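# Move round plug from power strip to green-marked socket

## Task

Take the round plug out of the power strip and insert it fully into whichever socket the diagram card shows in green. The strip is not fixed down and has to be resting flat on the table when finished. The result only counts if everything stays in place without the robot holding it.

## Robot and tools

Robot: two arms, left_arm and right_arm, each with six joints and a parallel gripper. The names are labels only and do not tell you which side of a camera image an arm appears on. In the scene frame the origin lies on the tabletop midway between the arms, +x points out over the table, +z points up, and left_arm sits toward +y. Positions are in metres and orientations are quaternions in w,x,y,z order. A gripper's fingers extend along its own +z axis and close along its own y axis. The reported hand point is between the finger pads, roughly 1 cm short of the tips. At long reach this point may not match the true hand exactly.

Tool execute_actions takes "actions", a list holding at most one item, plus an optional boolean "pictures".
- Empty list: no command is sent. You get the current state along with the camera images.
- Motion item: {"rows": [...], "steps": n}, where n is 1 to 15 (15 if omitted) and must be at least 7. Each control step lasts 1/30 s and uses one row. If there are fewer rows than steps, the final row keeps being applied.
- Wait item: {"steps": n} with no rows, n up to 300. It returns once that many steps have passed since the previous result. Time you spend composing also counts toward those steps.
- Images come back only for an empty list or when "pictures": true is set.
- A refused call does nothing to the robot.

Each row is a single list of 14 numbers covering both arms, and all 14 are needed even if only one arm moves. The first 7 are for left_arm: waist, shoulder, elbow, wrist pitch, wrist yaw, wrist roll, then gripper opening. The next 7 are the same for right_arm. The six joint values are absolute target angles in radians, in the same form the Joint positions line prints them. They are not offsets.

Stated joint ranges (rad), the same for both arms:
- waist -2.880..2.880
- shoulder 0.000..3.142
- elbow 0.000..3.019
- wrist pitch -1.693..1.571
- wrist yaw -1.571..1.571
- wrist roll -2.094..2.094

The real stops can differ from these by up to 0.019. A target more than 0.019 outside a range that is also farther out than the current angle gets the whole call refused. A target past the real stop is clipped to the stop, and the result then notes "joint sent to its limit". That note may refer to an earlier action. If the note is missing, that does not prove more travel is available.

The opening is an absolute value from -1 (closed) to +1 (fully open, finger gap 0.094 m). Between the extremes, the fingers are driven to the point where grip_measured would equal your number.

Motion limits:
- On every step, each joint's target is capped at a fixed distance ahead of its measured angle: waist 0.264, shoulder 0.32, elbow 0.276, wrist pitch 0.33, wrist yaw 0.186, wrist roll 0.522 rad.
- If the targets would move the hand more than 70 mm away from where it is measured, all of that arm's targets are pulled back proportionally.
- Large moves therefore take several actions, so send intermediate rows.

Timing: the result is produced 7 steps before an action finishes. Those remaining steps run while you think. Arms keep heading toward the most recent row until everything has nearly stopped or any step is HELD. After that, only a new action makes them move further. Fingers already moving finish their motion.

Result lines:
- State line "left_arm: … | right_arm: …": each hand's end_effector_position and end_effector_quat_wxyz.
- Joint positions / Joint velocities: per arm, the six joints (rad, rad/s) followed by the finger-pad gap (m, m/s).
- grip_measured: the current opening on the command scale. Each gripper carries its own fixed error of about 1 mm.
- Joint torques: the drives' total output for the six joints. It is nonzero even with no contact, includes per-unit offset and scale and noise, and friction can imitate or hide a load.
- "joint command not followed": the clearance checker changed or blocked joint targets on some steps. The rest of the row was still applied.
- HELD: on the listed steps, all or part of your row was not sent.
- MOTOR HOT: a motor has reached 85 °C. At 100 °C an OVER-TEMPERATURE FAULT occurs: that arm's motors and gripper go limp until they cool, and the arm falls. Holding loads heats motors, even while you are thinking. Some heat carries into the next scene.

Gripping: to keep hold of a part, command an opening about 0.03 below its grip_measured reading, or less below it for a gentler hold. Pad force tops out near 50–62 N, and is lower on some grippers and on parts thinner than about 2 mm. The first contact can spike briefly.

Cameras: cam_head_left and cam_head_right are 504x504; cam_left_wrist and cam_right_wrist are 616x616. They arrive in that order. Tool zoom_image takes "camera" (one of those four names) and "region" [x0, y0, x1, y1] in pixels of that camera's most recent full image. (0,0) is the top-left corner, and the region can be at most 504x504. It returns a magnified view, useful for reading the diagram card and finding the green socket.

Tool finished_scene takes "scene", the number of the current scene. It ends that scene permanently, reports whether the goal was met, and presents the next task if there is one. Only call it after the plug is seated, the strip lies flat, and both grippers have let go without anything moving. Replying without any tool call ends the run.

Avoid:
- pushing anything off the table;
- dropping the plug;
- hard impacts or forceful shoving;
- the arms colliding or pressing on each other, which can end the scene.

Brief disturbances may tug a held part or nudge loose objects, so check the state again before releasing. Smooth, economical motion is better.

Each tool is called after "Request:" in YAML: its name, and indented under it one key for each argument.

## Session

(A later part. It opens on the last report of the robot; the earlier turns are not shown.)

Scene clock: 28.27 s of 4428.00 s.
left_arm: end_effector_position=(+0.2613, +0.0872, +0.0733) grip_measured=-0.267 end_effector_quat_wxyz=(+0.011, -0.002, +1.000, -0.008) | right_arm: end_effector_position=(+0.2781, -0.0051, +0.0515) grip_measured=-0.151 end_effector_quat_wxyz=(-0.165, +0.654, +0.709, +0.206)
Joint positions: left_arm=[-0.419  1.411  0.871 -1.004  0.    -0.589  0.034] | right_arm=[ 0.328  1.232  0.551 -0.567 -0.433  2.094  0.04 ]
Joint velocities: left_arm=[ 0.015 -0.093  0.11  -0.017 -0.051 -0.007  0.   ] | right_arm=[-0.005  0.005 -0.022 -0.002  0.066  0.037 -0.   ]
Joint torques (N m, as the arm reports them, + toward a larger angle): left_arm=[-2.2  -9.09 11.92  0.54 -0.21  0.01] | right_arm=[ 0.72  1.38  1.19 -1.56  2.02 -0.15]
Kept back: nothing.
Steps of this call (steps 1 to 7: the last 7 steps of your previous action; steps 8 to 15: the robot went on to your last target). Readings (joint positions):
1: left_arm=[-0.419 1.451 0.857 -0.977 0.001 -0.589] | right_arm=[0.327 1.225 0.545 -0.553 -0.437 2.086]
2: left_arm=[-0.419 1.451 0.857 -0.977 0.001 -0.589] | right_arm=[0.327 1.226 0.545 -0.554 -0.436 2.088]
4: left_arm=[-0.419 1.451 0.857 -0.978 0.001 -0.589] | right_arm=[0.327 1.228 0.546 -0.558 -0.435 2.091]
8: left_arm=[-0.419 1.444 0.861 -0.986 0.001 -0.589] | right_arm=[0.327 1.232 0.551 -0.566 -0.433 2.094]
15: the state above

Released. Lift left, relax right.

Request:
execute_actions:
  actions:
    - {"rows":[[-0.425,1.396,0.934,-1.015,0,-0.585,-0.33,0.325,1.31,0.485,-0.61,-0.382,2.085,-0.15],[-0.425,1.394,0.937,-1.028,0,-0.585,-0.33,0.325,1.3,0.495,-0.604,-0.388,2.085,-0.15],[-0.425,1.392,0.94,-1.04,0,-0.585,-0.33,0.325,1.29,0.505,-0.598,-0.394,2.085,-0.15],[-0.425,1.389,0.943,-1.052,0,-0.585,-0.33,0.325,1.28,0.515,-0.592,-0.4,2.085,-0.15],[-0.425,1.386,0.946,-1.064,0,-0.585,-0.33,0.325,1.27,0.525,-0.586,-0.406,2.085,-0.15],[-0.425,1.383,0.949,-1.075,0,-0.585,-0.33,0.325,1.26,0.535,-0.58,-0.412,2.085,-0.15],[-0.425,1.38,0.952,-1.086,0,-0.585,-0.33,0.325,1.25,0.545,-0.575,-0.418,2.085,-0.15],[-0.425,1.377,0.955,-1.096,0,-0.585,-0.33,0.325,1.24,0.555,-0.575,-0.424,2.085,-0.15],[-0.425,1.374,0.958,-1.106,0,-0.585,-0.33,0.325,1.23,0.565,-0.575,-0.43,2.085,-0.15],[-0.425,1.371,0.961,-1.116,0,-0.585,-0.33,0.325,1.22,0.575,-0.58,-0.433,2.085,-0.15],[-0.425,1.368,0.964,-1.125,0,-0.585,-0.33,0.322,1.21,0.585,-0.585,-0.433,2.085,-0.15],[-0.425,1.365,0.968,-1.134,0,-0.585,-0.33,0.318,1.2,0.595,-0.59,-0.433,2.085,-0.15],[-0.425,1.365,0.968,-1.134,0,-0.585,-0.33,0.31,1.19,0.602,-0.6,-0.433,2.085,-0.15],[-0.425,1.365,0.968,-1.134,0,-0.585,-0.33,0.3,1.18,0.608,-0.61,-0.433,2.085,-0.15],[-0.425,1.365,0.968,-1.134,0,-0.585,-0.33,0.29,1.17,0.612,-0.62,-0.433,2.085,-0.15]],"steps":15}

Request:
execute_actions:
  actions:
    - {"rows":[[-0.425,1.365,0.968,-1.134,0,-0.585,-0.33,0.27,1.15,0.615,-0.63,-0.433,2.085,-0.15],[-0.425,1.365,0.968,-1.134,0,-0.585,-0.33,0.24,1.13,0.615,-0.64,-0.433,2.085,-0.15],[-0.425,1.365,0.968,-1.134,0,-0.585,-0.33,0.2,1.11,0.615,-0.65,-0.433,2.085,-0.15],[-0.425,1.365,0.968,-1.134,0,-0.585,-0.33,0.15,1.09,0.615,-0.65,-0.433,2.085,-0.15],[-0.425,1.365,0.968,-1.134,0,-0.585,-0.33,0.09,1.07,0.615,-0.65,-0.433,2.085,-0.15],[-0.425,1.365,0.968,-1.134,0,-0.585,-0.33,0.03,1.05,0.615,-0.65,-0.433,2.085,-0.15],[-0.425,1.365,0.968,-1.134,0,-0.585,-0.33,-0.03,1.03,0.615,-0.65,-0.433,2.085,-0.15],[-0.425,1.365,0.968,-1.134,0,-0.585,-0.33,-0.09,1.01,0.615,-0.65,-0.433,2.085,-0.15],[-0.425,1.365,0.968,-1.134,0,-0.585,-0.33,-0.15,1.0,0.615,-0.65,-0.433,2.085,-0.15],[-0.425,1.365,0.968,-1.134,0,-0.585,-0.33,-0.21,1.0,0.615,-0.65,-0.433,2.085,-0.15],[-0.425,1.365,0.968,-1.134,0,-0.585,-0.33,-0.27,1.0,0.615,-0.65,-0.433,2.085,-0.15],[-0.425,1.365,0.968,-1.134,0,-0.585,-0.33,-0.33,1.0,0.615,-0.65,-0.433,2.085,-0.15],[-0.425,1.365,0.968,-1.134,0,-0.585,-0.33,-0.39,1.0,0.615,-0.65,-0.433,2.085,-0.15],[-0.425,1.365,0.968,-1.134,0,-0.585,-0.33,-0.45,1.0,0.615,-0.65,-0.433,2.085,-0.15],[-0.425,1.365,0.968,-1.134,0,-0.585,-0.33,-0.5,1.0,0.615,-0.65,-0.433,2.085,-0.15]],"steps":15}

Request:
execute_actions:
  actions:
    - {"steps":15}
  pictures: true

Scene clock: 29.83 s of 4428.00 s.
left_arm: end_effector_position=(+0.2603, +0.0879, +0.0870) grip_measured=-0.267 end_effector_quat_wxyz=(+0.003, -0.002, +1.000, -0.002) | right_arm: end_effector_position=(+0.2795, -0.0036, +0.0542) grip_measured=-0.151 end_effector_quat_wxyz=(-0.166, +0.653, +0.709, +0.209)
Joint positions: left_arm=[-0.419  1.399  0.902 -1.065 -0.    -0.589  0.034] | right_arm=[ 0.328  1.23   0.556 -0.569 -0.437  2.094  0.04 ]
Joint velocities: left_arm=[ 0.005 -0.093  0.09  -0.31  -0.051 -0.066  0.001] | right_arm=[-0.005 -0.024 -0.012  0.007 -0.007  0.007 -0.001]
Joint torques (N m, as the arm reports them, + toward a larger angle): left_arm=[-1.84 -9.78 11.44  0.23 -0.15  0.01] | right_arm=[ 0.85 -6.43  7.61  0.5   0.21 -0.17]
Steps of this call (steps 1 to 30: the robot went on to your last target; steps 31 to 39: nothing new was sent; steps 40 to 47: the first 8 steps of this action). Readings (joint positions):
40: left_arm=[-0.419 1.406 0.882 -1.008 -0.000 -0.589] | right_arm=[0.328 1.232 0.552 -0.568 -0.431 2.094]
41: left_arm=[-0.419 1.406 0.883 -1.011 -0.000 -0.589] | right_arm=[0.328 1.232 0.553 -0.569 -0.432 2.094]
43: left_arm=[-0.419 1.406 0.887 -1.025 -0.000 -0.589] | right_arm=[0.328 1.232 0.554 -0.569 -0.434 2.094]
47: the state above

Scene clock: 30.33 s of 4428.00 s.
left_arm: end_effector_position=(+0.2571, +0.0900, +0.1048) grip_measured=-0.267 end_effector_quat_wxyz=(+0.000, -0.002, +1.000, -0.000) | right_arm: end_effector_position=(+0.3286, -0.0802, +0.0990) grip_measured=-0.151 end_effector_quat_wxyz=(-0.117, +0.731, +0.616, +0.270)
Joint positions: left_arm=[-0.419  1.37   0.925 -1.125 -0.    -0.589  0.034] | right_arm=[ 0.055  1.074  0.562 -0.638 -0.436  2.094  0.04 ]
Joint velocities: left_arm=[ 0.015 -0.005 -0.012  0.017  0.007  0.007  0.001] | right_arm=[-1.792 -0.611  0.046  0.007 -0.022  0.007 -0.   ]
Joint torques (N m, as the arm reports them, + toward a larger angle): left_arm=[-1.86 -8.72 11.52  0.21 -0.16  0.01] | right_arm=[-0.27 -7.12 12.37  0.55 -0.15 -0.12]
Steps of this call (steps 1 to 7: the last 7 steps of your previous action; steps 8 to 15: the first 8 steps of this action). Readings (joint positions):
8: left_arm=[-0.419 1.371 0.923 -1.122 -0.000 -0.589] | right_arm=[0.315 1.205 0.558 -0.603 -0.437 2.094]
9: left_arm=[-0.419 1.370 0.924 -1.123 -0.000 -0.589] | right_arm=[0.303 1.194 0.559 -0.613 -0.437 2.094]
11: left_arm=[-0.419 1.370 0.925 -1.124 -0.000 -0.589] | right_arm=[0.255 1.160 0.560 -0.631 -0.437 2.094]
15: the state above

Scene clock: 30.83 s of 4428.00 s.
left_arm: end_effector_position=(+0.2571, +0.0900, +0.1048) grip_measured=-0.267 end_effector_quat_wxyz=(+0.000, -0.002, +1.000, -0.000) | right_arm: end_effector_position=(+0.3704, -0.2685, +0.1264) grip_measured=-0.151 end_effector_quat_wxyz=(-0.008, +0.864, +0.390, +0.319)
Joint positions: left_arm=[-0.419  1.37   0.925 -1.125 -0.    -0.589  0.034] | right_arm=[-0.515  1.005  0.578 -0.641 -0.43   2.094  0.04 ]
Joint velocities: left_arm=[ 0.005 -0.005 -0.002 -0.002 -0.066  0.007 -0.001] | right_arm=[ 0.054  0.005 -0.022 -0.012 -0.037 -0.095 -0.   ]
Joint torques (N m, as the arm reports them, + toward a larger angle): left_arm=[-1.89 -8.62 11.48  0.24 -0.17  0.01] | right_arm=[ 1.76 -5.7  12.27  0.77 -0.33 -0.17]
Kept back: nothing.
Steps of this call (steps 1 to 7: the last 7 steps of your previous action; steps 8 to 15: the robot went on to your last target). Readings (joint positions):
1: left_arm=[-0.419 1.370 0.925 -1.125 -0.000 -0.589] | right_arm=[-0.006 1.054 0.564 -0.638 -0.436 2.094]
2: left_arm=[-0.419 1.370 0.925 -1.125 -0.000 -0.589] | right_arm=[-0.070 1.036 0.566 -0.638 -0.436 2.094]
4: left_arm=[-0.419 1.370 0.925 -1.125 -0.000 -0.589] | right_arm=[-0.203 1.012 0.571 -0.638 -0.435 2.094]
8: left_arm=[-0.419 1.370 0.925 -1.125 -0.000 -0.589] | right_arm=[-0.454 1.005 0.578 -0.638 -0.432 2.094]
15: the state above

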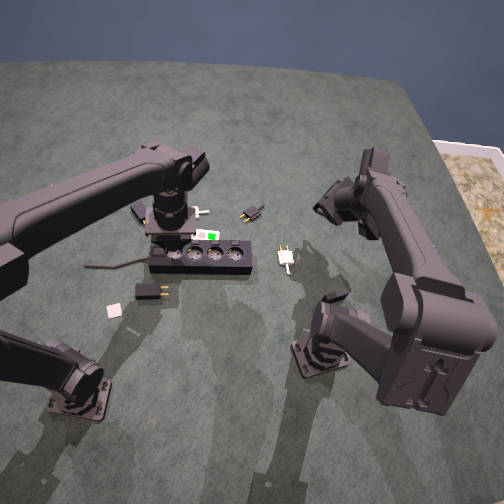

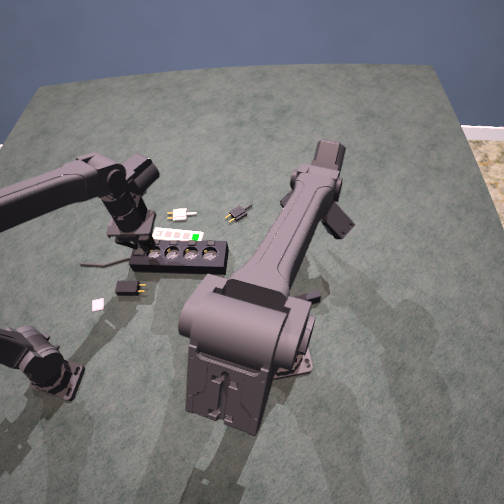

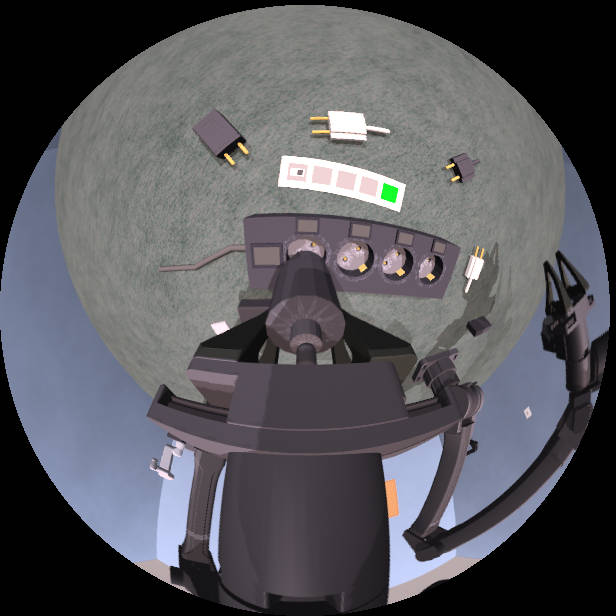

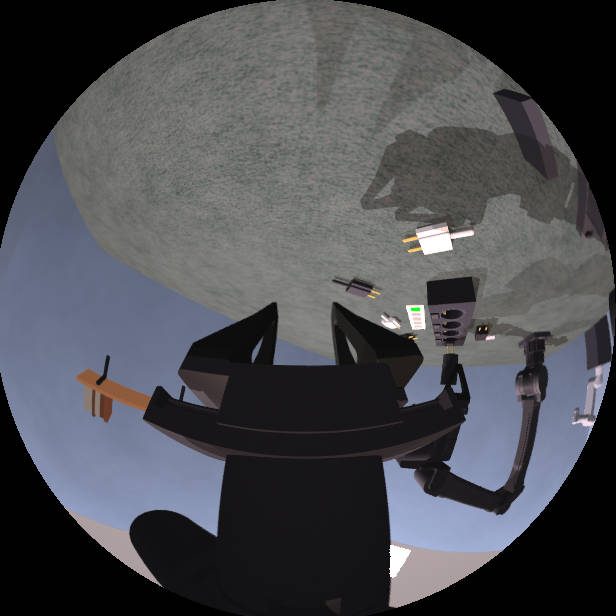

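Request:
execute_actions:
  actions:
    - {"rows":[[-0.44,1.385,0.98,-1.136,0,-0.61,-0.33,-0.5,1.0,0.615,-0.65,-0.433,2.085,-0.15],[-0.455,1.398,0.995,-1.138,0,-0.625,-0.33,-0.5,1.0,0.615,-0.65,-0.433,2.085,-0.15],[-0.475,1.415,1.014,-1.14,0,-0.645,-0.33,-0.5,1.0,0.615,-0.65,-0.433,2.085,-0.15],[-0.497,1.434,1.035,-1.142,0,-0.667,-0.33,-0.5,1.0,0.615,-0.65,-0.433,2.085,-0.15],[-0.52,1.455,1.058,-1.144,0,-0.69,-0.33,-0.5,1.0,0.615,-0.65,-0.433,2.085,-0.15],[-0.543,1.477,1.081,-1.146,0,-0.713,-0.33,-0.5,1.0,0.615,-0.65,-0.433,2.085,-0.15],[-0.566,1.499,1.104,-1.148,0,-0.736,-0.33,-0.5,1.0,0.615,-0.65,-0.433,2.085,-0.15],[-0.589,1.521,1.127,-1.15,0,-0.759,-0.33,-0.5,1.0,0.615,-0.65,-0.433,2.085,-0.15],[-0.612,1.543,1.15,-1.153,0,-0.782,-0.33,-0.5,1.0,0.615,-0.65,-0.433,2.085,-0.15],[-0.634,1.565,1.173,-1.155,0,-0.805,-0.33,-0.5,1.0,0.615,-0.65,-0.433,2.085,-0.15],[-0.654,1.585,1.194,-1.157,0,-0.826,-0.33,-0.5,1.0,0.615,-0.65,-0.433,2.085,-0.15],[-0.671,1.602,1.212,-1.159,0,-0.844,-0.33,-0.5,1.0,0.615,-0.65,-0.433,2.085,-0.15],[-0.685,1.616,1.227,-1.161,0,-0.858,-0.33,-0.5,1.0,0.615,-0.65,-0.433,2.085,-0.15],[-0.694,1.625,1.237,-1.162,0,-0.867,-0.33,-0.5,1.0,0.615,-0.65,-0.433,2.085,-0.15],[-0.7,1.631,1.243,-1.163,0,-0.873,-0.33,-0.5,1.0,0.615,-0.65,-0.433,2.085,-0.15]],"steps":15}

Request:
execute_actions:
  actions:
    - {"steps":25}
  pictures: true

Scene clock: 31.80 s of 4428.00 s.
left_arm: end_effector_position=(+0.2678, +0.0387, +0.1122) grip_measured=-0.267 end_effector_quat_wxyz=(+0.003, +0.005, +1.000, -0.002) | right_arm: end_effector_position=(+0.3704, -0.2678, +0.1264) grip_measured=-0.151 end_effector_quat_wxyz=(-0.009, +0.863, +0.391, +0.318)
Joint positions: left_arm=[-0.512  1.457  1.035 -1.141 -0.    -0.668  0.034] | right_arm=[-0.513  1.005  0.578 -0.642 -0.43   2.094  0.04 ]
Joint velocities: left_arm=[-0.767  0.698  0.823 -0.027  0.066 -0.505 -0.002] | right_arm=[-0.005 -0.015  0.002 -0.007 -0.095  0.051  0.   ]
Joint torques (N m, as the arm reports them, + toward a larger angle): left_arm=[-3.88 -8.07 11.57  0.33 -0.18 -0.16] | right_arm=[ 1.92 -5.41 12.35  0.81 -0.36 -0.17]
Steps of this call (steps 1 to 15: the robot went on to your last target; steps 16 to 21: nothing new was sent; steps 22 to 29: the first 8 steps of this action). Readings (joint positions):
22: left_arm=[-0.420 1.370 0.925 -1.125 -0.000 -0.590] | right_arm=[-0.513 1.005 0.578 -0.642 -0.430 2.094]
23: left_arm=[-0.421 1.372 0.928 -1.127 -0.000 -0.593] | right_arm=[-0.513 1.005 0.578 -0.642 -0.430 2.094]
25: left_arm=[-0.434 1.384 0.945 -1.134 -0.000 -0.609] | right_arm=[-0.513 1.005 0.578 -0.642 -0.430 2.094]
29: the state above

Scene clock: 32.63 s of 4428.00 s.
left_arm: end_effector_position=(+0.2508, -0.0640, +0.0993) grip_measured=-0.267 end_effector_quat_wxyz=(-0.004, +0.012, +1.000, +0.005) | right_arm: end_effector_position=(+0.3704, -0.2678, +0.1264) grip_measured=-0.151 end_effector_quat_wxyz=(-0.009, +0.863, +0.391, +0.318)
Joint positions: left_arm=[-0.712  1.633  1.203 -1.154 -0.    -0.855  0.034] | right_arm=[-0.513  1.005  0.578 -0.642 -0.43   2.094  0.04 ]
Joint velocities: left_arm=[-0.005  0.005 -0.002  0.002 -0.037 -0.007 -0.   ] | right_arm=[-0.005  0.005  0.007  0.002 -0.007  0.007 -0.   ]
Joint torques (N m, as the arm reports them, + toward a larger angle): left_arm=[ -0.39 -13.18  11.17   0.23  -0.18  -0.19] | right_arm=[ 1.69 -5.56 12.28  0.9  -0.36 -0.16]
Kept back: nothing.
Steps of this call (steps 1 to 7: the last 7 steps of your previous action; steps 8 to 25: the robot went on to your last target). Readings (joint positions):
1: left_arm=[-0.538 1.482 1.064 -1.141 -0.000 -0.687] | right_arm=[-0.513 1.005 0.578 -0.642 -0.430 2.094]
2: left_arm=[-0.565 1.507 1.092 -1.142 -0.000 -0.706] | right_arm=[-0.513 1.005 0.578 -0.642 -0.430 2.094]
4: left_arm=[-0.618 1.554 1.142 -1.143 -0.000 -0.745] | right_arm=[-0.513 1.005 0.578 -0.642 -0.430 2.094]
8: left_arm=[-0.696 1.621 1.201 -1.145 -0.000 -0.806] | right_arm=[-0.513 1.005 0.578 -0.642 -0.430 2.094]
25: the state above

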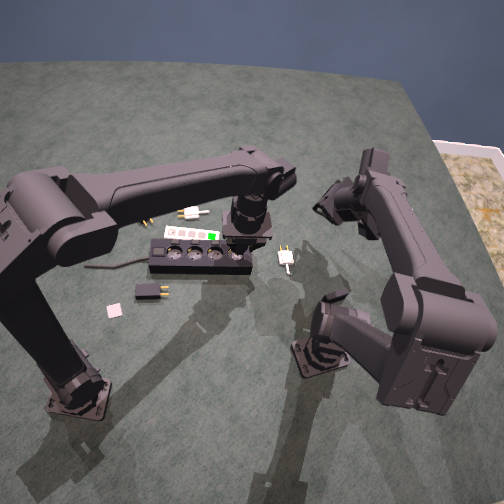

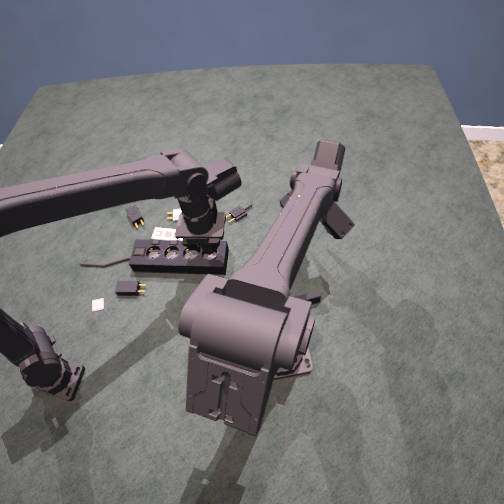

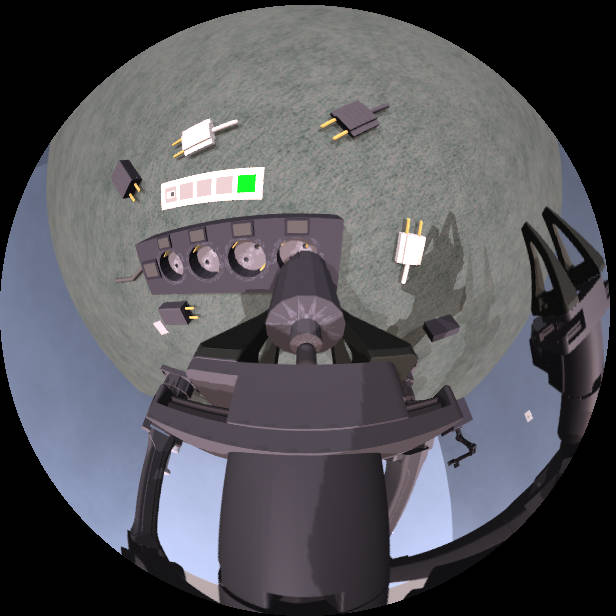

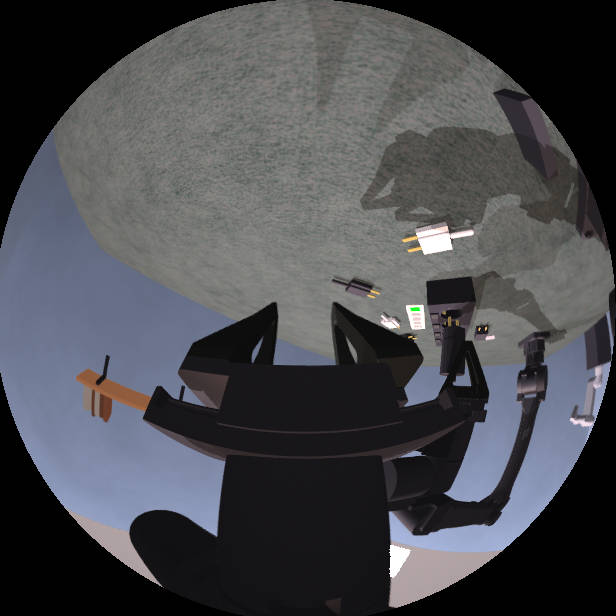

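Request:
execute_actions:
  actions:
    - {"rows":[[-0.7,1.625,1.23,-1.16,0,-0.875,-0.33,-0.5,1.0,0.615,-0.65,-0.433,2.085,-0.15],[-0.698,1.62,1.22,-1.158,0,-0.877,-0.33,-0.5,1.0,0.615,-0.65,-0.433,2.085,-0.15],[-0.696,1.616,1.212,-1.156,0,-0.879,-0.33,-0.5,1.0,0.615,-0.65,-0.433,2.085,-0.15],[-0.694,1.613,1.208,-1.154,0,-0.881,-0.33,-0.5,1.0,0.615,-0.65,-0.433,2.085,-0.15],[-0.692,1.61,1.205,-1.152,0,-0.883,-0.33,-0.5,1.0,0.615,-0.65,-0.433,2.085,-0.15],[-0.69,1.607,1.202,-1.15,0,-0.884,-0.33,-0.5,1.0,0.615,-0.65,-0.433,2.085,-0.15],[-0.688,1.605,1.2,-1.15,0,-0.884,-0.33,-0.5,1.0,0.615,-0.65,-0.433,2.085,-0.15],[-0.686,1.603,1.198,-1.15,0,-0.884,-0.33,-0.5,1.0,0.615,-0.65,-0.433,2.085,-0.15],[-0.685,1.602,1.197,-1.15,0,-0.884,-0.33,-0.5,1.0,0.615,-0.65,-0.433,2.085,-0.15]],"steps":15}

Request:
execute_actions:
  actions:
    - {"steps":15}
  pictures: true

Scene clock: 33.67 s of 4428.00 s.
left_arm: end_effector_position=(+0.2516, -0.0623, +0.1020) grip_measured=-0.267 end_effector_quat_wxyz=(-0.002, +0.006, +1.000, +0.003) | right_arm: end_effector_position=(+0.3704, -0.2678, +0.1264) grip_measured=-0.151 end_effector_quat_wxyz=(-0.009, +0.863, +0.391, +0.318)
Joint positions: left_arm=[-0.708  1.625  1.201 -1.154 -0.    -0.864  0.034] | right_arm=[-0.513  1.005  0.578 -0.642 -0.43   2.094  0.04 ]
Joint velocities: left_arm=[ 0.034 -0.112 -0.056 -0.007  0.022 -0.066  0.   ] | right_arm=[-0.005 -0.015 -0.022 -0.012  0.007 -0.022 -0.   ]
Joint torques (N m, as the arm reports them, + toward a larger angle): left_arm=[  0.11 -14.13   8.14   0.56  -0.18  -0.23] | right_arm=[ 2.07 -5.4  12.28  0.86 -0.37 -0.17]
Steps of this call (steps 1 to 23: the robot went on to your last target; steps 24 to 31: the first 8 steps of this action). Readings (joint positions):
24: left_arm=[-0.712 1.633 1.203 -1.154 -0.000 -0.856] | right_arm=[-0.513 1.005 0.578 -0.642 -0.430 2.094]
25: left_arm=[-0.712 1.633 1.203 -1.154 -0.000 -0.857] | right_arm=[-0.513 1.005 0.578 -0.642 -0.430 2.094]
27: left_arm=[-0.712 1.632 1.203 -1.154 -0.000 -0.859] | right_arm=[-0.513 1.005 0.578 -0.642 -0.430 2.094]
31: the state above

Scene clock: 34.17 s of 4428.00 s.
left_arm: end_effector_position=(+0.2542, -0.0581, +0.1062) grip_measured=-0.267 end_effector_quat_wxyz=(+0.001, -0.001, +1.000, -0.001) | right_arm: end_effector_position=(+0.3704, -0.2678, +0.1264) grip_measured=-0.151 end_effector_quat_wxyz=(-0.009, +0.863, +0.391, +0.318)
Joint positions: left_arm=[-0.698  1.611  1.196 -1.154 -0.    -0.867  0.034] | right_arm=[-0.513  1.005  0.578 -0.642 -0.43   2.094  0.04 ]
Joint velocities: left_arm=[ 0.005 -0.005 -0.012 -0.002 -0.007 -0.051 -0.001] | right_arm=[-0.024 -0.005 -0.022  0.007  0.037 -0.11  -0.   ]
Joint torques (N m, as the arm reports them, + toward a larger angle): left_arm=[ -0.57 -13.16   8.47   0.7   -0.18  -0.2 ] | right_arm=[ 1.94 -5.78 12.27  0.88 -0.34 -0.19]
Kept back: nothing.
Steps of this call (steps 1 to 7: the last 7 steps of your previous action; steps 8 to 15: the robot went on to your last target). Readings (joint positions):
1: left_arm=[-0.706 1.621 1.199 -1.154 -0.000 -0.864] | right_arm=[-0.513 1.005 0.578 -0.642 -0.430 2.094]
2: left_arm=[-0.704 1.618 1.197 -1.154 -0.000 -0.865] | right_arm=[-0.513 1.005 0.578 -0.642 -0.430 2.094]
4: left_arm=[-0.700 1.614 1.196 -1.154 -0.000 -0.866] | right_arm=[-0.513 1.005 0.578 -0.642 -0.430 2.094]
8: left_arm=[-0.698 1.611 1.196 -1.154 -0.000 -0.867] | right_arm=[-0.513 1.005 0.578 -0.642 -0.430 2.094]
15: the state above

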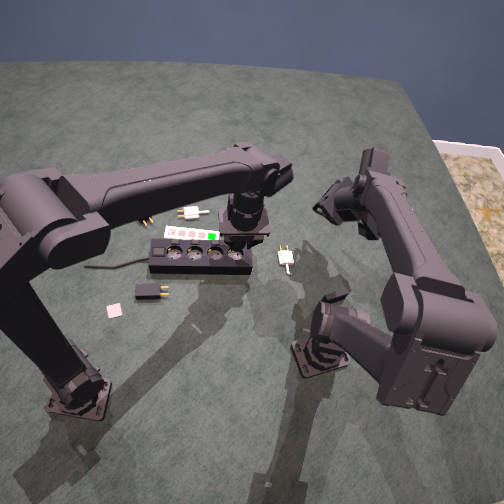

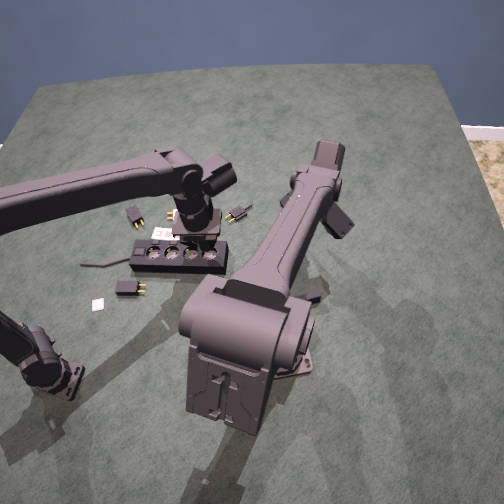

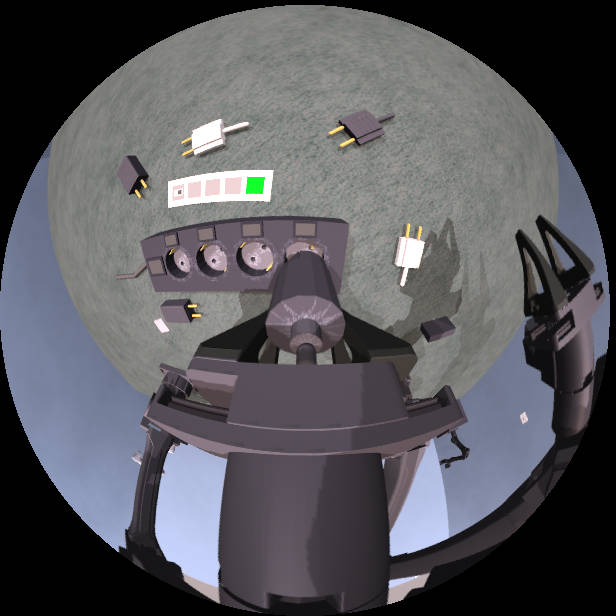

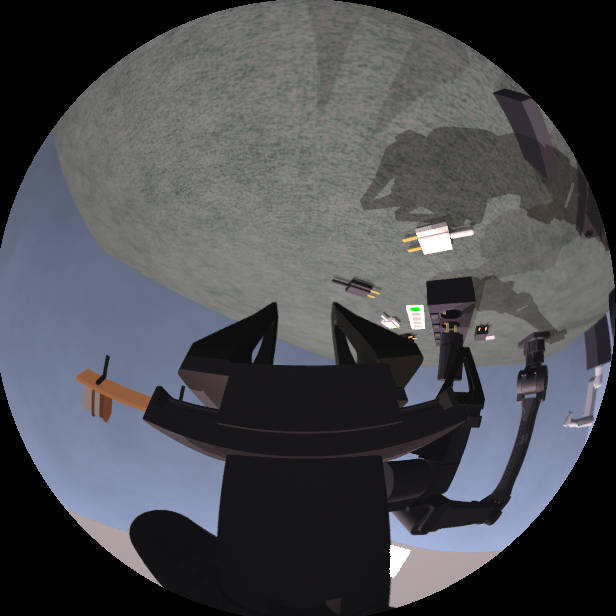

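Request:
execute_actions:
  actions:
    - {"rows":[[-0.69,1.612,1.196,-1.15,0,-0.88,-0.33,-0.5,1.0,0.615,-0.65,-0.433,2.085,-0.15],[-0.69,1.62,1.195,-1.147,0,-0.88,-0.33,-0.5,1.0,0.615,-0.65,-0.433,2.085,-0.15],[-0.69,1.624,1.193,-1.143,0,-0.88,-0.33,-0.5,1.0,0.615,-0.65,-0.433,2.085,-0.15],[-0.69,1.626,1.19,-1.138,0,-0.88,-0.33,-0.5,1.0,0.615,-0.65,-0.433,2.085,-0.15],[-0.69,1.629,1.187,-1.132,0,-0.88,-0.33,-0.5,1.0,0.615,-0.65,-0.433,2.085,-0.15],[-0.69,1.631,1.185,-1.127,0,-0.88,-0.33,-0.5,1.0,0.615,-0.65,-0.433,2.085,-0.15],[-0.69,1.634,1.182,-1.121,0,-0.88,-0.33,-0.5,1.0,0.615,-0.65,-0.433,2.085,-0.15],[-0.69,1.636,1.179,-1.116,0,-0.88,-0.33,-0.5,1.0,0.615,-0.65,-0.433,2.085,-0.15],[-0.69,1.639,1.176,-1.11,0,-0.88,-0.33,-0.5,1.0,0.615,-0.65,-0.433,2.085,-0.15],[-0.69,1.641,1.173,-1.105,0,-0.88,-0.33,-0.5,1.0,0.615,-0.65,-0.433,2.085,-0.15],[-0.69,1.644,1.17,-1.099,0,-0.88,-0.33,-0.5,1.0,0.615,-0.65,-0.433,2.085,-0.15],[-0.69,1.646,1.168,-1.094,0,-0.88,-0.33,-0.5,1.0,0.615,-0.65,-0.433,2.085,-0.15],[-0.69,1.648,1.166,-1.089,0,-0.88,-0.33,-0.5,1.0,0.615,-0.65,-0.433,2.085,-0.15],[-0.69,1.65,1.164,-1.084,0,-0.88,-0.33,-0.5,1.0,0.615,-0.65,-0.433,2.085,-0.15],[-0.69,1.651,1.163,-1.08,0,-0.88,-0.33,-0.5,1.0,0.615,-0.65,-0.433,2.085,-0.15]],"steps":15}

Request:
execute_actions:
  actions:
    - {"steps":18}
  pictures: true

Scene clock: 35.17 s of 4428.00 s.
left_arm: end_effector_position=(+0.2538, -0.0576, +0.1015) grip_measured=-0.267 end_effector_quat_wxyz=(+0.002, -0.001, +1.000, -0.002) | right_arm: end_effector_position=(+0.3704, -0.2678, +0.1264) grip_measured=-0.151 end_effector_quat_wxyz=(-0.009, +0.863, +0.391, +0.318)
Joint positions: left_arm=[-0.698  1.613  1.184 -1.137 -0.    -0.867  0.034] | right_arm=[-0.513  1.005  0.578 -0.642 -0.43   2.094  0.04 ]
Joint velocities: left_arm=[ 0.015  0.034 -0.076  0.134  0.022  0.051  0.   ] | right_arm=[ 0.005 -0.015 -0.002  0.002 -0.022 -0.007 -0.   ]
Joint torques (N m, as the arm reports them, + toward a larger angle): left_arm=[ -0.81 -10.51   8.27   0.87  -0.19  -0.16] | right_arm=[ 1.94 -5.64 12.33  0.86 -0.34 -0.17]
Steps of this call (steps 1 to 15: the robot went on to your last target; steps 16 to 22: nothing new was sent; steps 23 to 30: the first 8 steps of this action). Readings (joint positions):
23: left_arm=[-0.698 1.611 1.196 -1.154 -0.000 -0.867] | right_arm=[-0.513 1.005 0.578 -0.642 -0.430 2.094]
24: left_arm=[-0.698 1.611 1.196 -1.154 -0.000 -0.867] | right_arm=[-0.513 1.005 0.578 -0.642 -0.430 2.094]
26: left_arm=[-0.698 1.611 1.195 -1.153 -0.000 -0.867] | right_arm=[-0.513 1.005 0.578 -0.642 -0.430 2.094]
30: the state above

Scene clock: 35.77 s of 4428.00 s.
left_arm: end_effector_position=(+0.2536, -0.0575, +0.0805) grip_measured=-0.267 end_effector_quat_wxyz=(-0.001, -0.001, +1.000, +0.001) | right_arm: end_effector_position=(+0.3704, -0.2678, +0.1264) grip_measured=-0.151 end_effector_quat_wxyz=(-0.009, +0.863, +0.391, +0.318)
Joint positions: left_arm=[-0.698  1.641  1.159 -1.091 -0.    -0.867  0.034] | right_arm=[-0.513  1.005  0.578 -0.642 -0.43   2.094  0.04 ]
Joint velocities: left_arm=[-0.005  0.005 -0.007  0.002 -0.007  0.007 -0.001] | right_arm=[-0.015 -0.005 -0.007 -0.002  0.066  0.007  0.   ]
Joint torques (N m, as the arm reports them, + toward a larger angle): left_arm=[ -0.79 -12.12   8.33   0.94  -0.19  -0.16] | right_arm=[ 2.1  -5.67 12.2   0.82 -0.34 -0.16]
Kept back: nothing.
Steps of this call (steps 1 to 7: the last 7 steps of your previous action; steps 8 to 18: the robot went on to your last target). Readings (joint positions):
1: left_arm=[-0.698 1.614 1.182 -1.132 -0.000 -0.867] | right_arm=[-0.513 1.005 0.578 -0.642 -0.430 2.094]
2: left_arm=[-0.698 1.617 1.179 -1.127 -0.000 -0.867] | right_arm=[-0.513 1.005 0.578 -0.642 -0.430 2.094]
4: left_arm=[-0.698 1.622 1.173 -1.115 -0.000 -0.867] | right_arm=[-0.513 1.005 0.578 -0.642 -0.430 2.094]
8: left_arm=[-0.698 1.635 1.162 -1.096 -0.000 -0.867] | right_arm=[-0.513 1.005 0.578 -0.642 -0.430 2.094]
18: the state above

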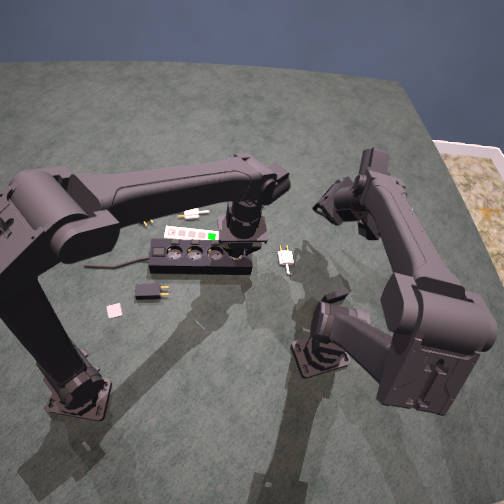

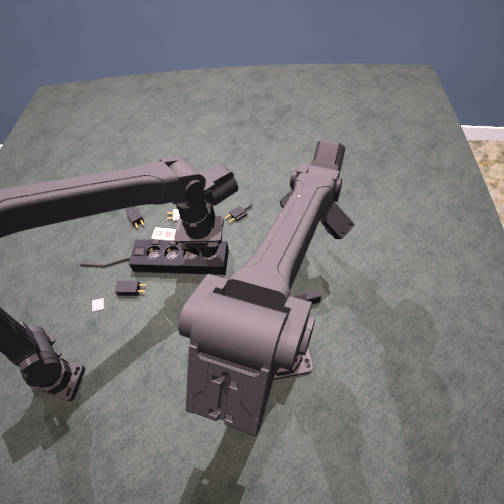

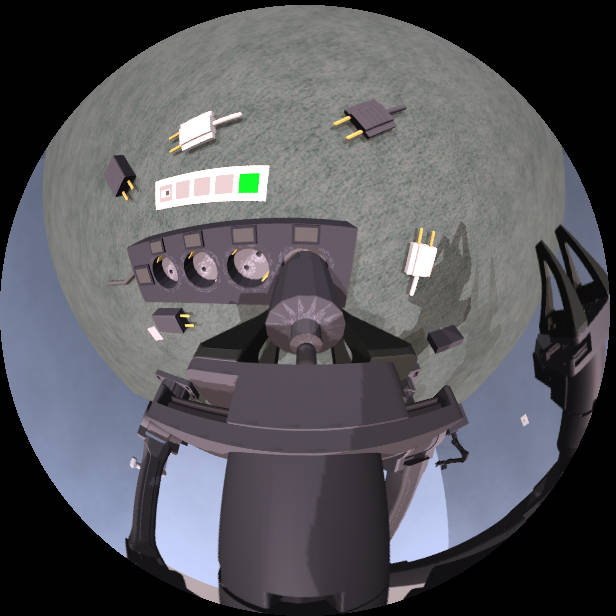

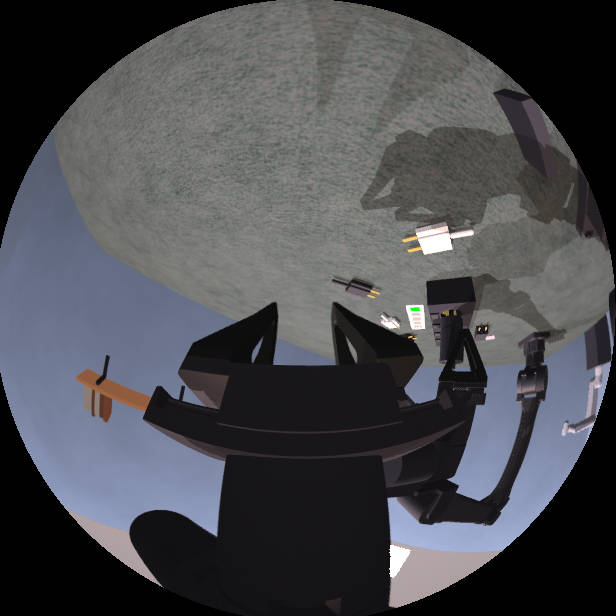

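Request:
execute_actions:
  actions:
    - {"rows":[[-0.692,1.655,1.162,-1.08,0,-0.88,-0.33,-0.5,1.0,0.615,-0.65,-0.433,2.085,-0.15],[-0.693,1.659,1.161,-1.077,0,-0.88,-0.33,-0.5,1.0,0.615,-0.65,-0.433,2.085,-0.15],[-0.694,1.662,1.159,-1.073,0,-0.88,-0.33,-0.5,1.0,0.615,-0.65,-0.433,2.085,-0.15],[-0.694,1.665,1.157,-1.069,0,-0.88,-0.33,-0.5,1.0,0.615,-0.65,-0.433,2.085,-0.15],[-0.694,1.667,1.155,-1.065,0,-0.88,-0.33,-0.5,1.0,0.615,-0.65,-0.433,2.085,-0.15],[-0.694,1.669,1.153,-1.061,0,-0.88,-0.33,-0.5,1.0,0.615,-0.65,-0.433,2.085,-0.15],[-0.694,1.671,1.151,-1.057,0,-0.88,-0.33,-0.5,1.0,0.615,-0.65,-0.433,2.085,-0.15],[-0.694,1.673,1.149,-1.053,0,-0.88,-0.33,-0.5,1.0,0.615,-0.65,-0.433,2.085,-0.15],[-0.694,1.675,1.147,-1.049,0,-0.88,-0.33,-0.5,1.0,0.615,-0.65,-0.433,2.085,-0.15],[-0.694,1.677,1.145,-1.045,0,-0.88,-0.33,-0.5,1.0,0.615,-0.65,-0.433,2.085,-0.15],[-0.694,1.679,1.143,-1.041,0,-0.88,-0.33,-0.5,1.0,0.615,-0.65,-0.433,2.085,-0.15],[-0.694,1.681,1.141,-1.037,0,-0.88,-0.33,-0.5,1.0,0.615,-0.65,-0.433,2.085,-0.15],[-0.694,1.683,1.139,-1.033,0,-0.88,-0.33,-0.5,1.0,0.615,-0.65,-0.433,2.085,-0.15],[-0.694,1.685,1.137,-1.029,0,-0.88,-0.33,-0.5,1.0,0.615,-0.65,-0.433,2.085,-0.15],[-0.694,1.687,1.135,-1.025,0,-0.88,-0.33,-0.5,1.0,0.615,-0.65,-0.433,2.085,-0.15]],"steps":15}

Request:
execute_actions:
  actions:
    - {"steps":15}

Scene clock: 36.67 s of 4428.00 s.
left_arm: end_effector_position=(+0.2553, -0.0595, +0.0759) grip_measured=-0.267 end_effector_quat_wxyz=(+0.002, -0.001, +1.000, -0.002) | right_arm: end_effector_position=(+0.3704, -0.2678, +0.1264) grip_measured=-0.151 end_effector_quat_wxyz=(-0.009, +0.863, +0.391, +0.318)
Joint positions: left_arm=[-0.698  1.649  1.155 -1.071 -0.    -0.867  0.034] | right_arm=[-0.513  1.005  0.578 -0.642 -0.43   2.094  0.04 ]
Joint velocities: left_arm=[-0.005  0.054 -0.046  0.129  0.066  0.022 -0.   ] | right_arm=[ 0.005 -0.005 -0.002  0.002 -0.037  0.022 -0.001]
Joint torques (N m, as the arm reports them, + toward a larger angle): left_arm=[ -1.07 -10.85   7.98   0.86  -0.19  -0.16] | right_arm=[ 1.62 -5.36 12.31  0.88 -0.33 -0.19]
Steps of this call (steps 1 to 15: the robot went on to your last target; steps 16 to 19: nothing new was sent; steps 20 to 27: the first 8 steps of this action). Readings (joint positions):
20: left_arm=[-0.698 1.641 1.159 -1.091 -0.000 -0.867] | right_arm=[-0.513 1.005 0.578 -0.642 -0.430 2.094]
21: left_arm=[-0.698 1.641 1.159 -1.090 -0.000 -0.867] | right_arm=[-0.513 1.005 0.578 -0.642 -0.430 2.094]
23: left_arm=[-0.698 1.642 1.159 -1.087 -0.000 -0.867] | right_arm=[-0.513 1.005 0.578 -0.642 -0.430 2.094]
27: the state above

Scene clock: 37.17 s of 4428.00 s.
left_arm: end_effector_position=(+0.2548, -0.0588, +0.0609) grip_measured=-0.267 end_effector_quat_wxyz=(+0.000, -0.001, +1.000, -0.000) | right_arm: end_effector_position=(+0.3704, -0.2678, +0.1264) grip_measured=-0.151 end_effector_quat_wxyz=(-0.009, +0.863, +0.391, +0.318)
Joint positions: left_arm=[-0.698  1.669  1.137 -1.037 -0.    -0.867  0.034] | right_arm=[-0.513  1.005  0.578 -0.642 -0.43   2.094  0.04 ]
Joint velocities: left_arm=[-0.024 -0.005 -0.012  0.002 -0.022 -0.037  0.   ] | right_arm=[-0.015  0.005 -0.002  0.002 -0.037  0.007  0.   ]
Joint torques (N m, as the arm reports them, + toward a larger angle): left_arm=[ -0.79 -10.99   7.85   1.    -0.16  -0.16] | right_arm=[ 1.95 -5.17 12.23  0.91 -0.34 -0.17]
Kept back: nothing.
Steps of this call (steps 1 to 7: the last 7 steps of your previous action; steps 8 to 15: the robot went on to your last target). Readings (joint positions):
1: left_arm=[-0.698 1.651 1.153 -1.067 -0.000 -0.867] | right_arm=[-0.513 1.005 0.578 -0.642 -0.430 2.094]
2: left_arm=[-0.698 1.654 1.150 -1.064 -0.000 -0.867] | right_arm=[-0.513 1.005 0.578 -0.642 -0.430 2.094]
4: left_arm=[-0.698 1.654 1.149 -1.063 -0.000 -0.867] | right_arm=[-0.513 1.005 0.578 -0.642 -0.430 2.094]
8: left_arm=[-0.698 1.657 1.143 -1.049 -0.000 -0.867] | right_arm=[-0.513 1.005 0.578 -0.642 -0.430 2.094]
15: the state above

Going in. Press.

Request:
execute_actions:
  actions:
    - {"rows":[[-0.694,1.691,1.131,-1.024,0,-0.88,-0.33,-0.5,1.0,0.615,-0.65,-0.433,2.085,-0.15],[-0.694,1.695,1.127,-1.023,0,-0.88,-0.33,-0.5,1.0,0.615,-0.65,-0.433,2.085,-0.15],[-0.694,1.699,1.123,-1.022,0,-0.88,-0.33,-0.5,1.0,0.615,-0.65,-0.433,2.085,-0.15],[-0.694,1.703,1.119,-1.021,0,-0.88,-0.33,-0.5,1.0,0.615,-0.65,-0.433,2.085,-0.15],[-0.694,1.707,1.115,-1.02,0,-0.88,-0.33,-0.5,1.0,0.615,-0.65,-0.433,2.085,-0.15],[-0.694,1.711,1.111,-1.019,0,-0.88,-0.33,-0.5,1.0,0.615,-0.65,-0.433,2.085,-0.15],[-0.694,1.715,1.107,-1.018,0,-0.88,-0.33,-0.5,1.0,0.615,-0.65,-0.433,2.085,-0.15],[-0.694,1.719,1.103,-1.017,0,-0.88,-0.33,-0.5,1.0,0.615,-0.65,-0.433,2.085,-0.15],[-0.694,1.723,1.099,-1.016,0,-0.88,-0.33,-0.5,1.0,0.615,-0.65,-0.433,2.085,-0.15],[-0.694,1.727,1.095,-1.015,0,-0.88,-0.33,-0.5,1.0,0.615,-0.65,-0.433,2.085,-0.15],[-0.694,1.731,1.091,-1.014,0,-0.88,-0.33,-0.5,1.0,0.615,-0.65,-0.433,2.085,-0.15],[-0.694,1.735,1.087,-1.013,0,-0.88,-0.33,-0.5,1.0,0.615,-0.65,-0.433,2.085,-0.15],[-0.694,1.739,1.083,-1.012,0,-0.88,-0.33,-0.5,1.0,0.615,-0.65,-0.433,2.085,-0.15],[-0.694,1.743,1.079,-1.011,0,-0.88,-0.33,-0.5,1.0,0.615,-0.65,-0.433,2.085,-0.15],[-0.694,1.747,1.075,-1.01,0,-0.88,-0.33,-0.5,1.0,0.615,-0.65,-0.433,2.085,-0.15]],"steps":15}

Request:
execute_actions:
  actions:
    - {"steps":15}
  pictures: true

Scene clock: 37.97 s of 4428.00 s.
left_arm: end_effector_position=(+0.2541, -0.0580, +0.0573) grip_measured=-0.267 end_effector_quat_wxyz=(+0.001, -0.001, +1.000, -0.001) | right_arm: end_effector_position=(+0.3704, -0.2678, +0.1264) grip_measured=-0.151 end_effector_quat_wxyz=(-0.009, +0.863, +0.391, +0.318)
Joint positions: left_arm=[-0.698  1.671  1.128 -1.025 -0.    -0.867  0.034] | right_arm=[-0.513  1.005  0.578 -0.642 -0.43   2.094  0.04 ]
Joint velocities: left_arm=[ 0.005  0.034 -0.046  0.071 -0.022 -0.051  0.   ] | right_arm=[ 0.005 -0.005 -0.002 -0.012  0.022 -0.066 -0.001]
Joint torques (N m, as the arm reports them, + toward a larger angle): left_arm=[-1.09 -8.9   6.26  0.76 -0.18 -0.16] | right_arm=[ 1.77 -5.68 12.28  0.89 -0.32 -0.17]
Steps of this call (steps 1 to 15: the robot went on to your last target; step 16: nothing new was sent; steps 17 to 24: the first 8 steps of this action). Readings (joint positions):
17: left_arm=[-0.698 1.669 1.137 -1.037 -0.000 -0.867] | right_arm=[-0.513 1.005 0.578 -0.642 -0.430 2.094]
18: left_arm=[-0.698 1.669 1.136 -1.037 -0.000 -0.867] | right_arm=[-0.513 1.005 0.578 -0.642 -0.430 2.094]
20: left_arm=[-0.698 1.669 1.134 -1.035 -0.000 -0.867] | right_arm=[-0.513 1.005 0.578 -0.642 -0.430 2.094]
24: the state above

Scene clock: 38.47 s of 4428.00 s.
left_arm: end_effector_position=(+0.2536, -0.0574, +0.0527) grip_measured=-0.267 end_effector_quat_wxyz=(+0.001, -0.001, +1.000, -0.001) | right_arm: end_effector_position=(+0.3704, -0.2678, +0.1264) grip_measured=-0.151 end_effector_quat_wxyz=(-0.009, +0.863, +0.391, +0.318)
Joint positions: left_arm=[-0.698  1.676  1.121 -1.014 -0.    -0.867  0.034] | right_arm=[-0.513  1.005  0.578 -0.642 -0.43   2.094  0.04 ]
Joint velocities: left_arm=[-0.015  0.005 -0.002 -0.017 -0.022  0.022 -0.   ] | right_arm=[-0.005 -0.005  0.022  0.012 -0.007  0.037 -0.001]
Joint torques (N m, as the arm reports them, + toward a larger angle): left_arm=[-1.04 -6.94  4.51  0.72 -0.18 -0.16] | right_arm=[ 1.72 -5.67 12.23  0.93 -0.33 -0.18]
Kept back: nothing.
Steps of this call (steps 1 to 7: the last 7 steps of your previous action; steps 8 to 15: the robot went on to your last target). Readings (joint positions):
1: left_arm=[-0.698 1.672 1.126 -1.023 -0.000 -0.867] | right_arm=[-0.513 1.005 0.578 -0.642 -0.430 2.094]
2: left_arm=[-0.698 1.673 1.125 -1.021 -0.000 -0.867] | right_arm=[-0.513 1.005 0.578 -0.642 -0.430 2.094]
4: left_arm=[-0.698 1.675 1.122 -1.016 -0.000 -0.867] | right_arm=[-0.513 1.005 0.578 -0.642 -0.430 2.094]
8: left_arm=[-0.698 1.676 1.121 -1.014 -0.000 -0.867] | right_arm=[-0.513 1.005 0.578 -0.642 -0.430 2.094]
15: the state above

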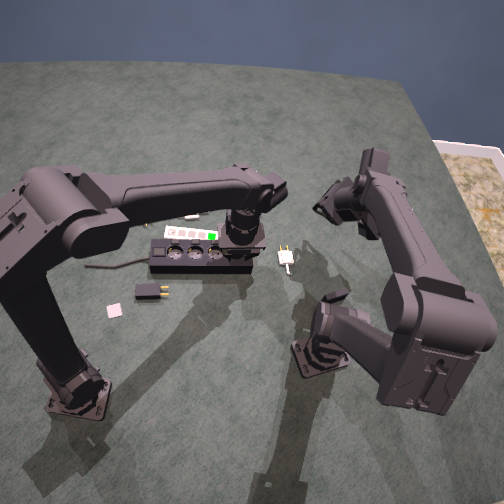

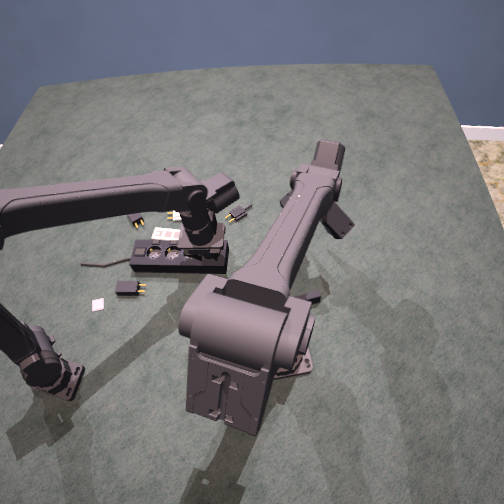

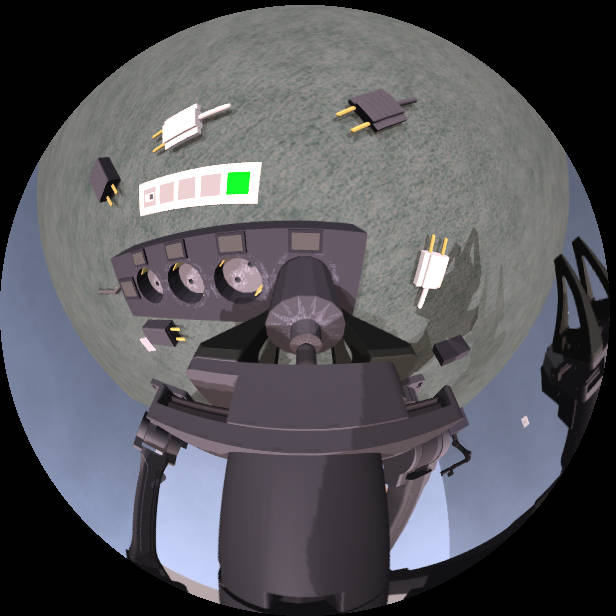

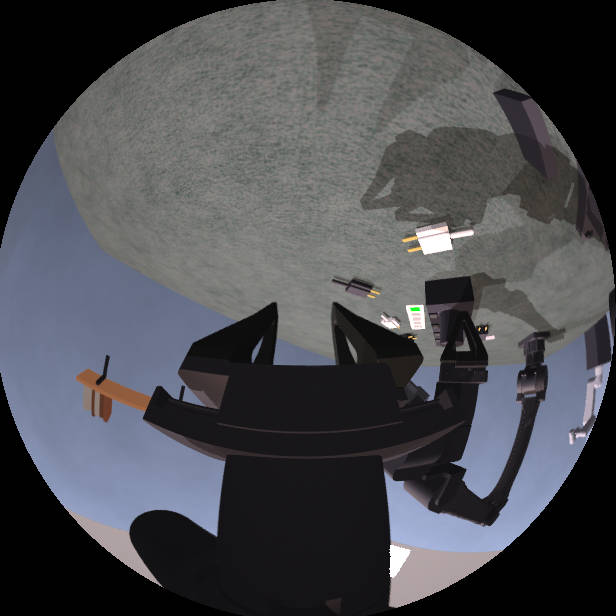

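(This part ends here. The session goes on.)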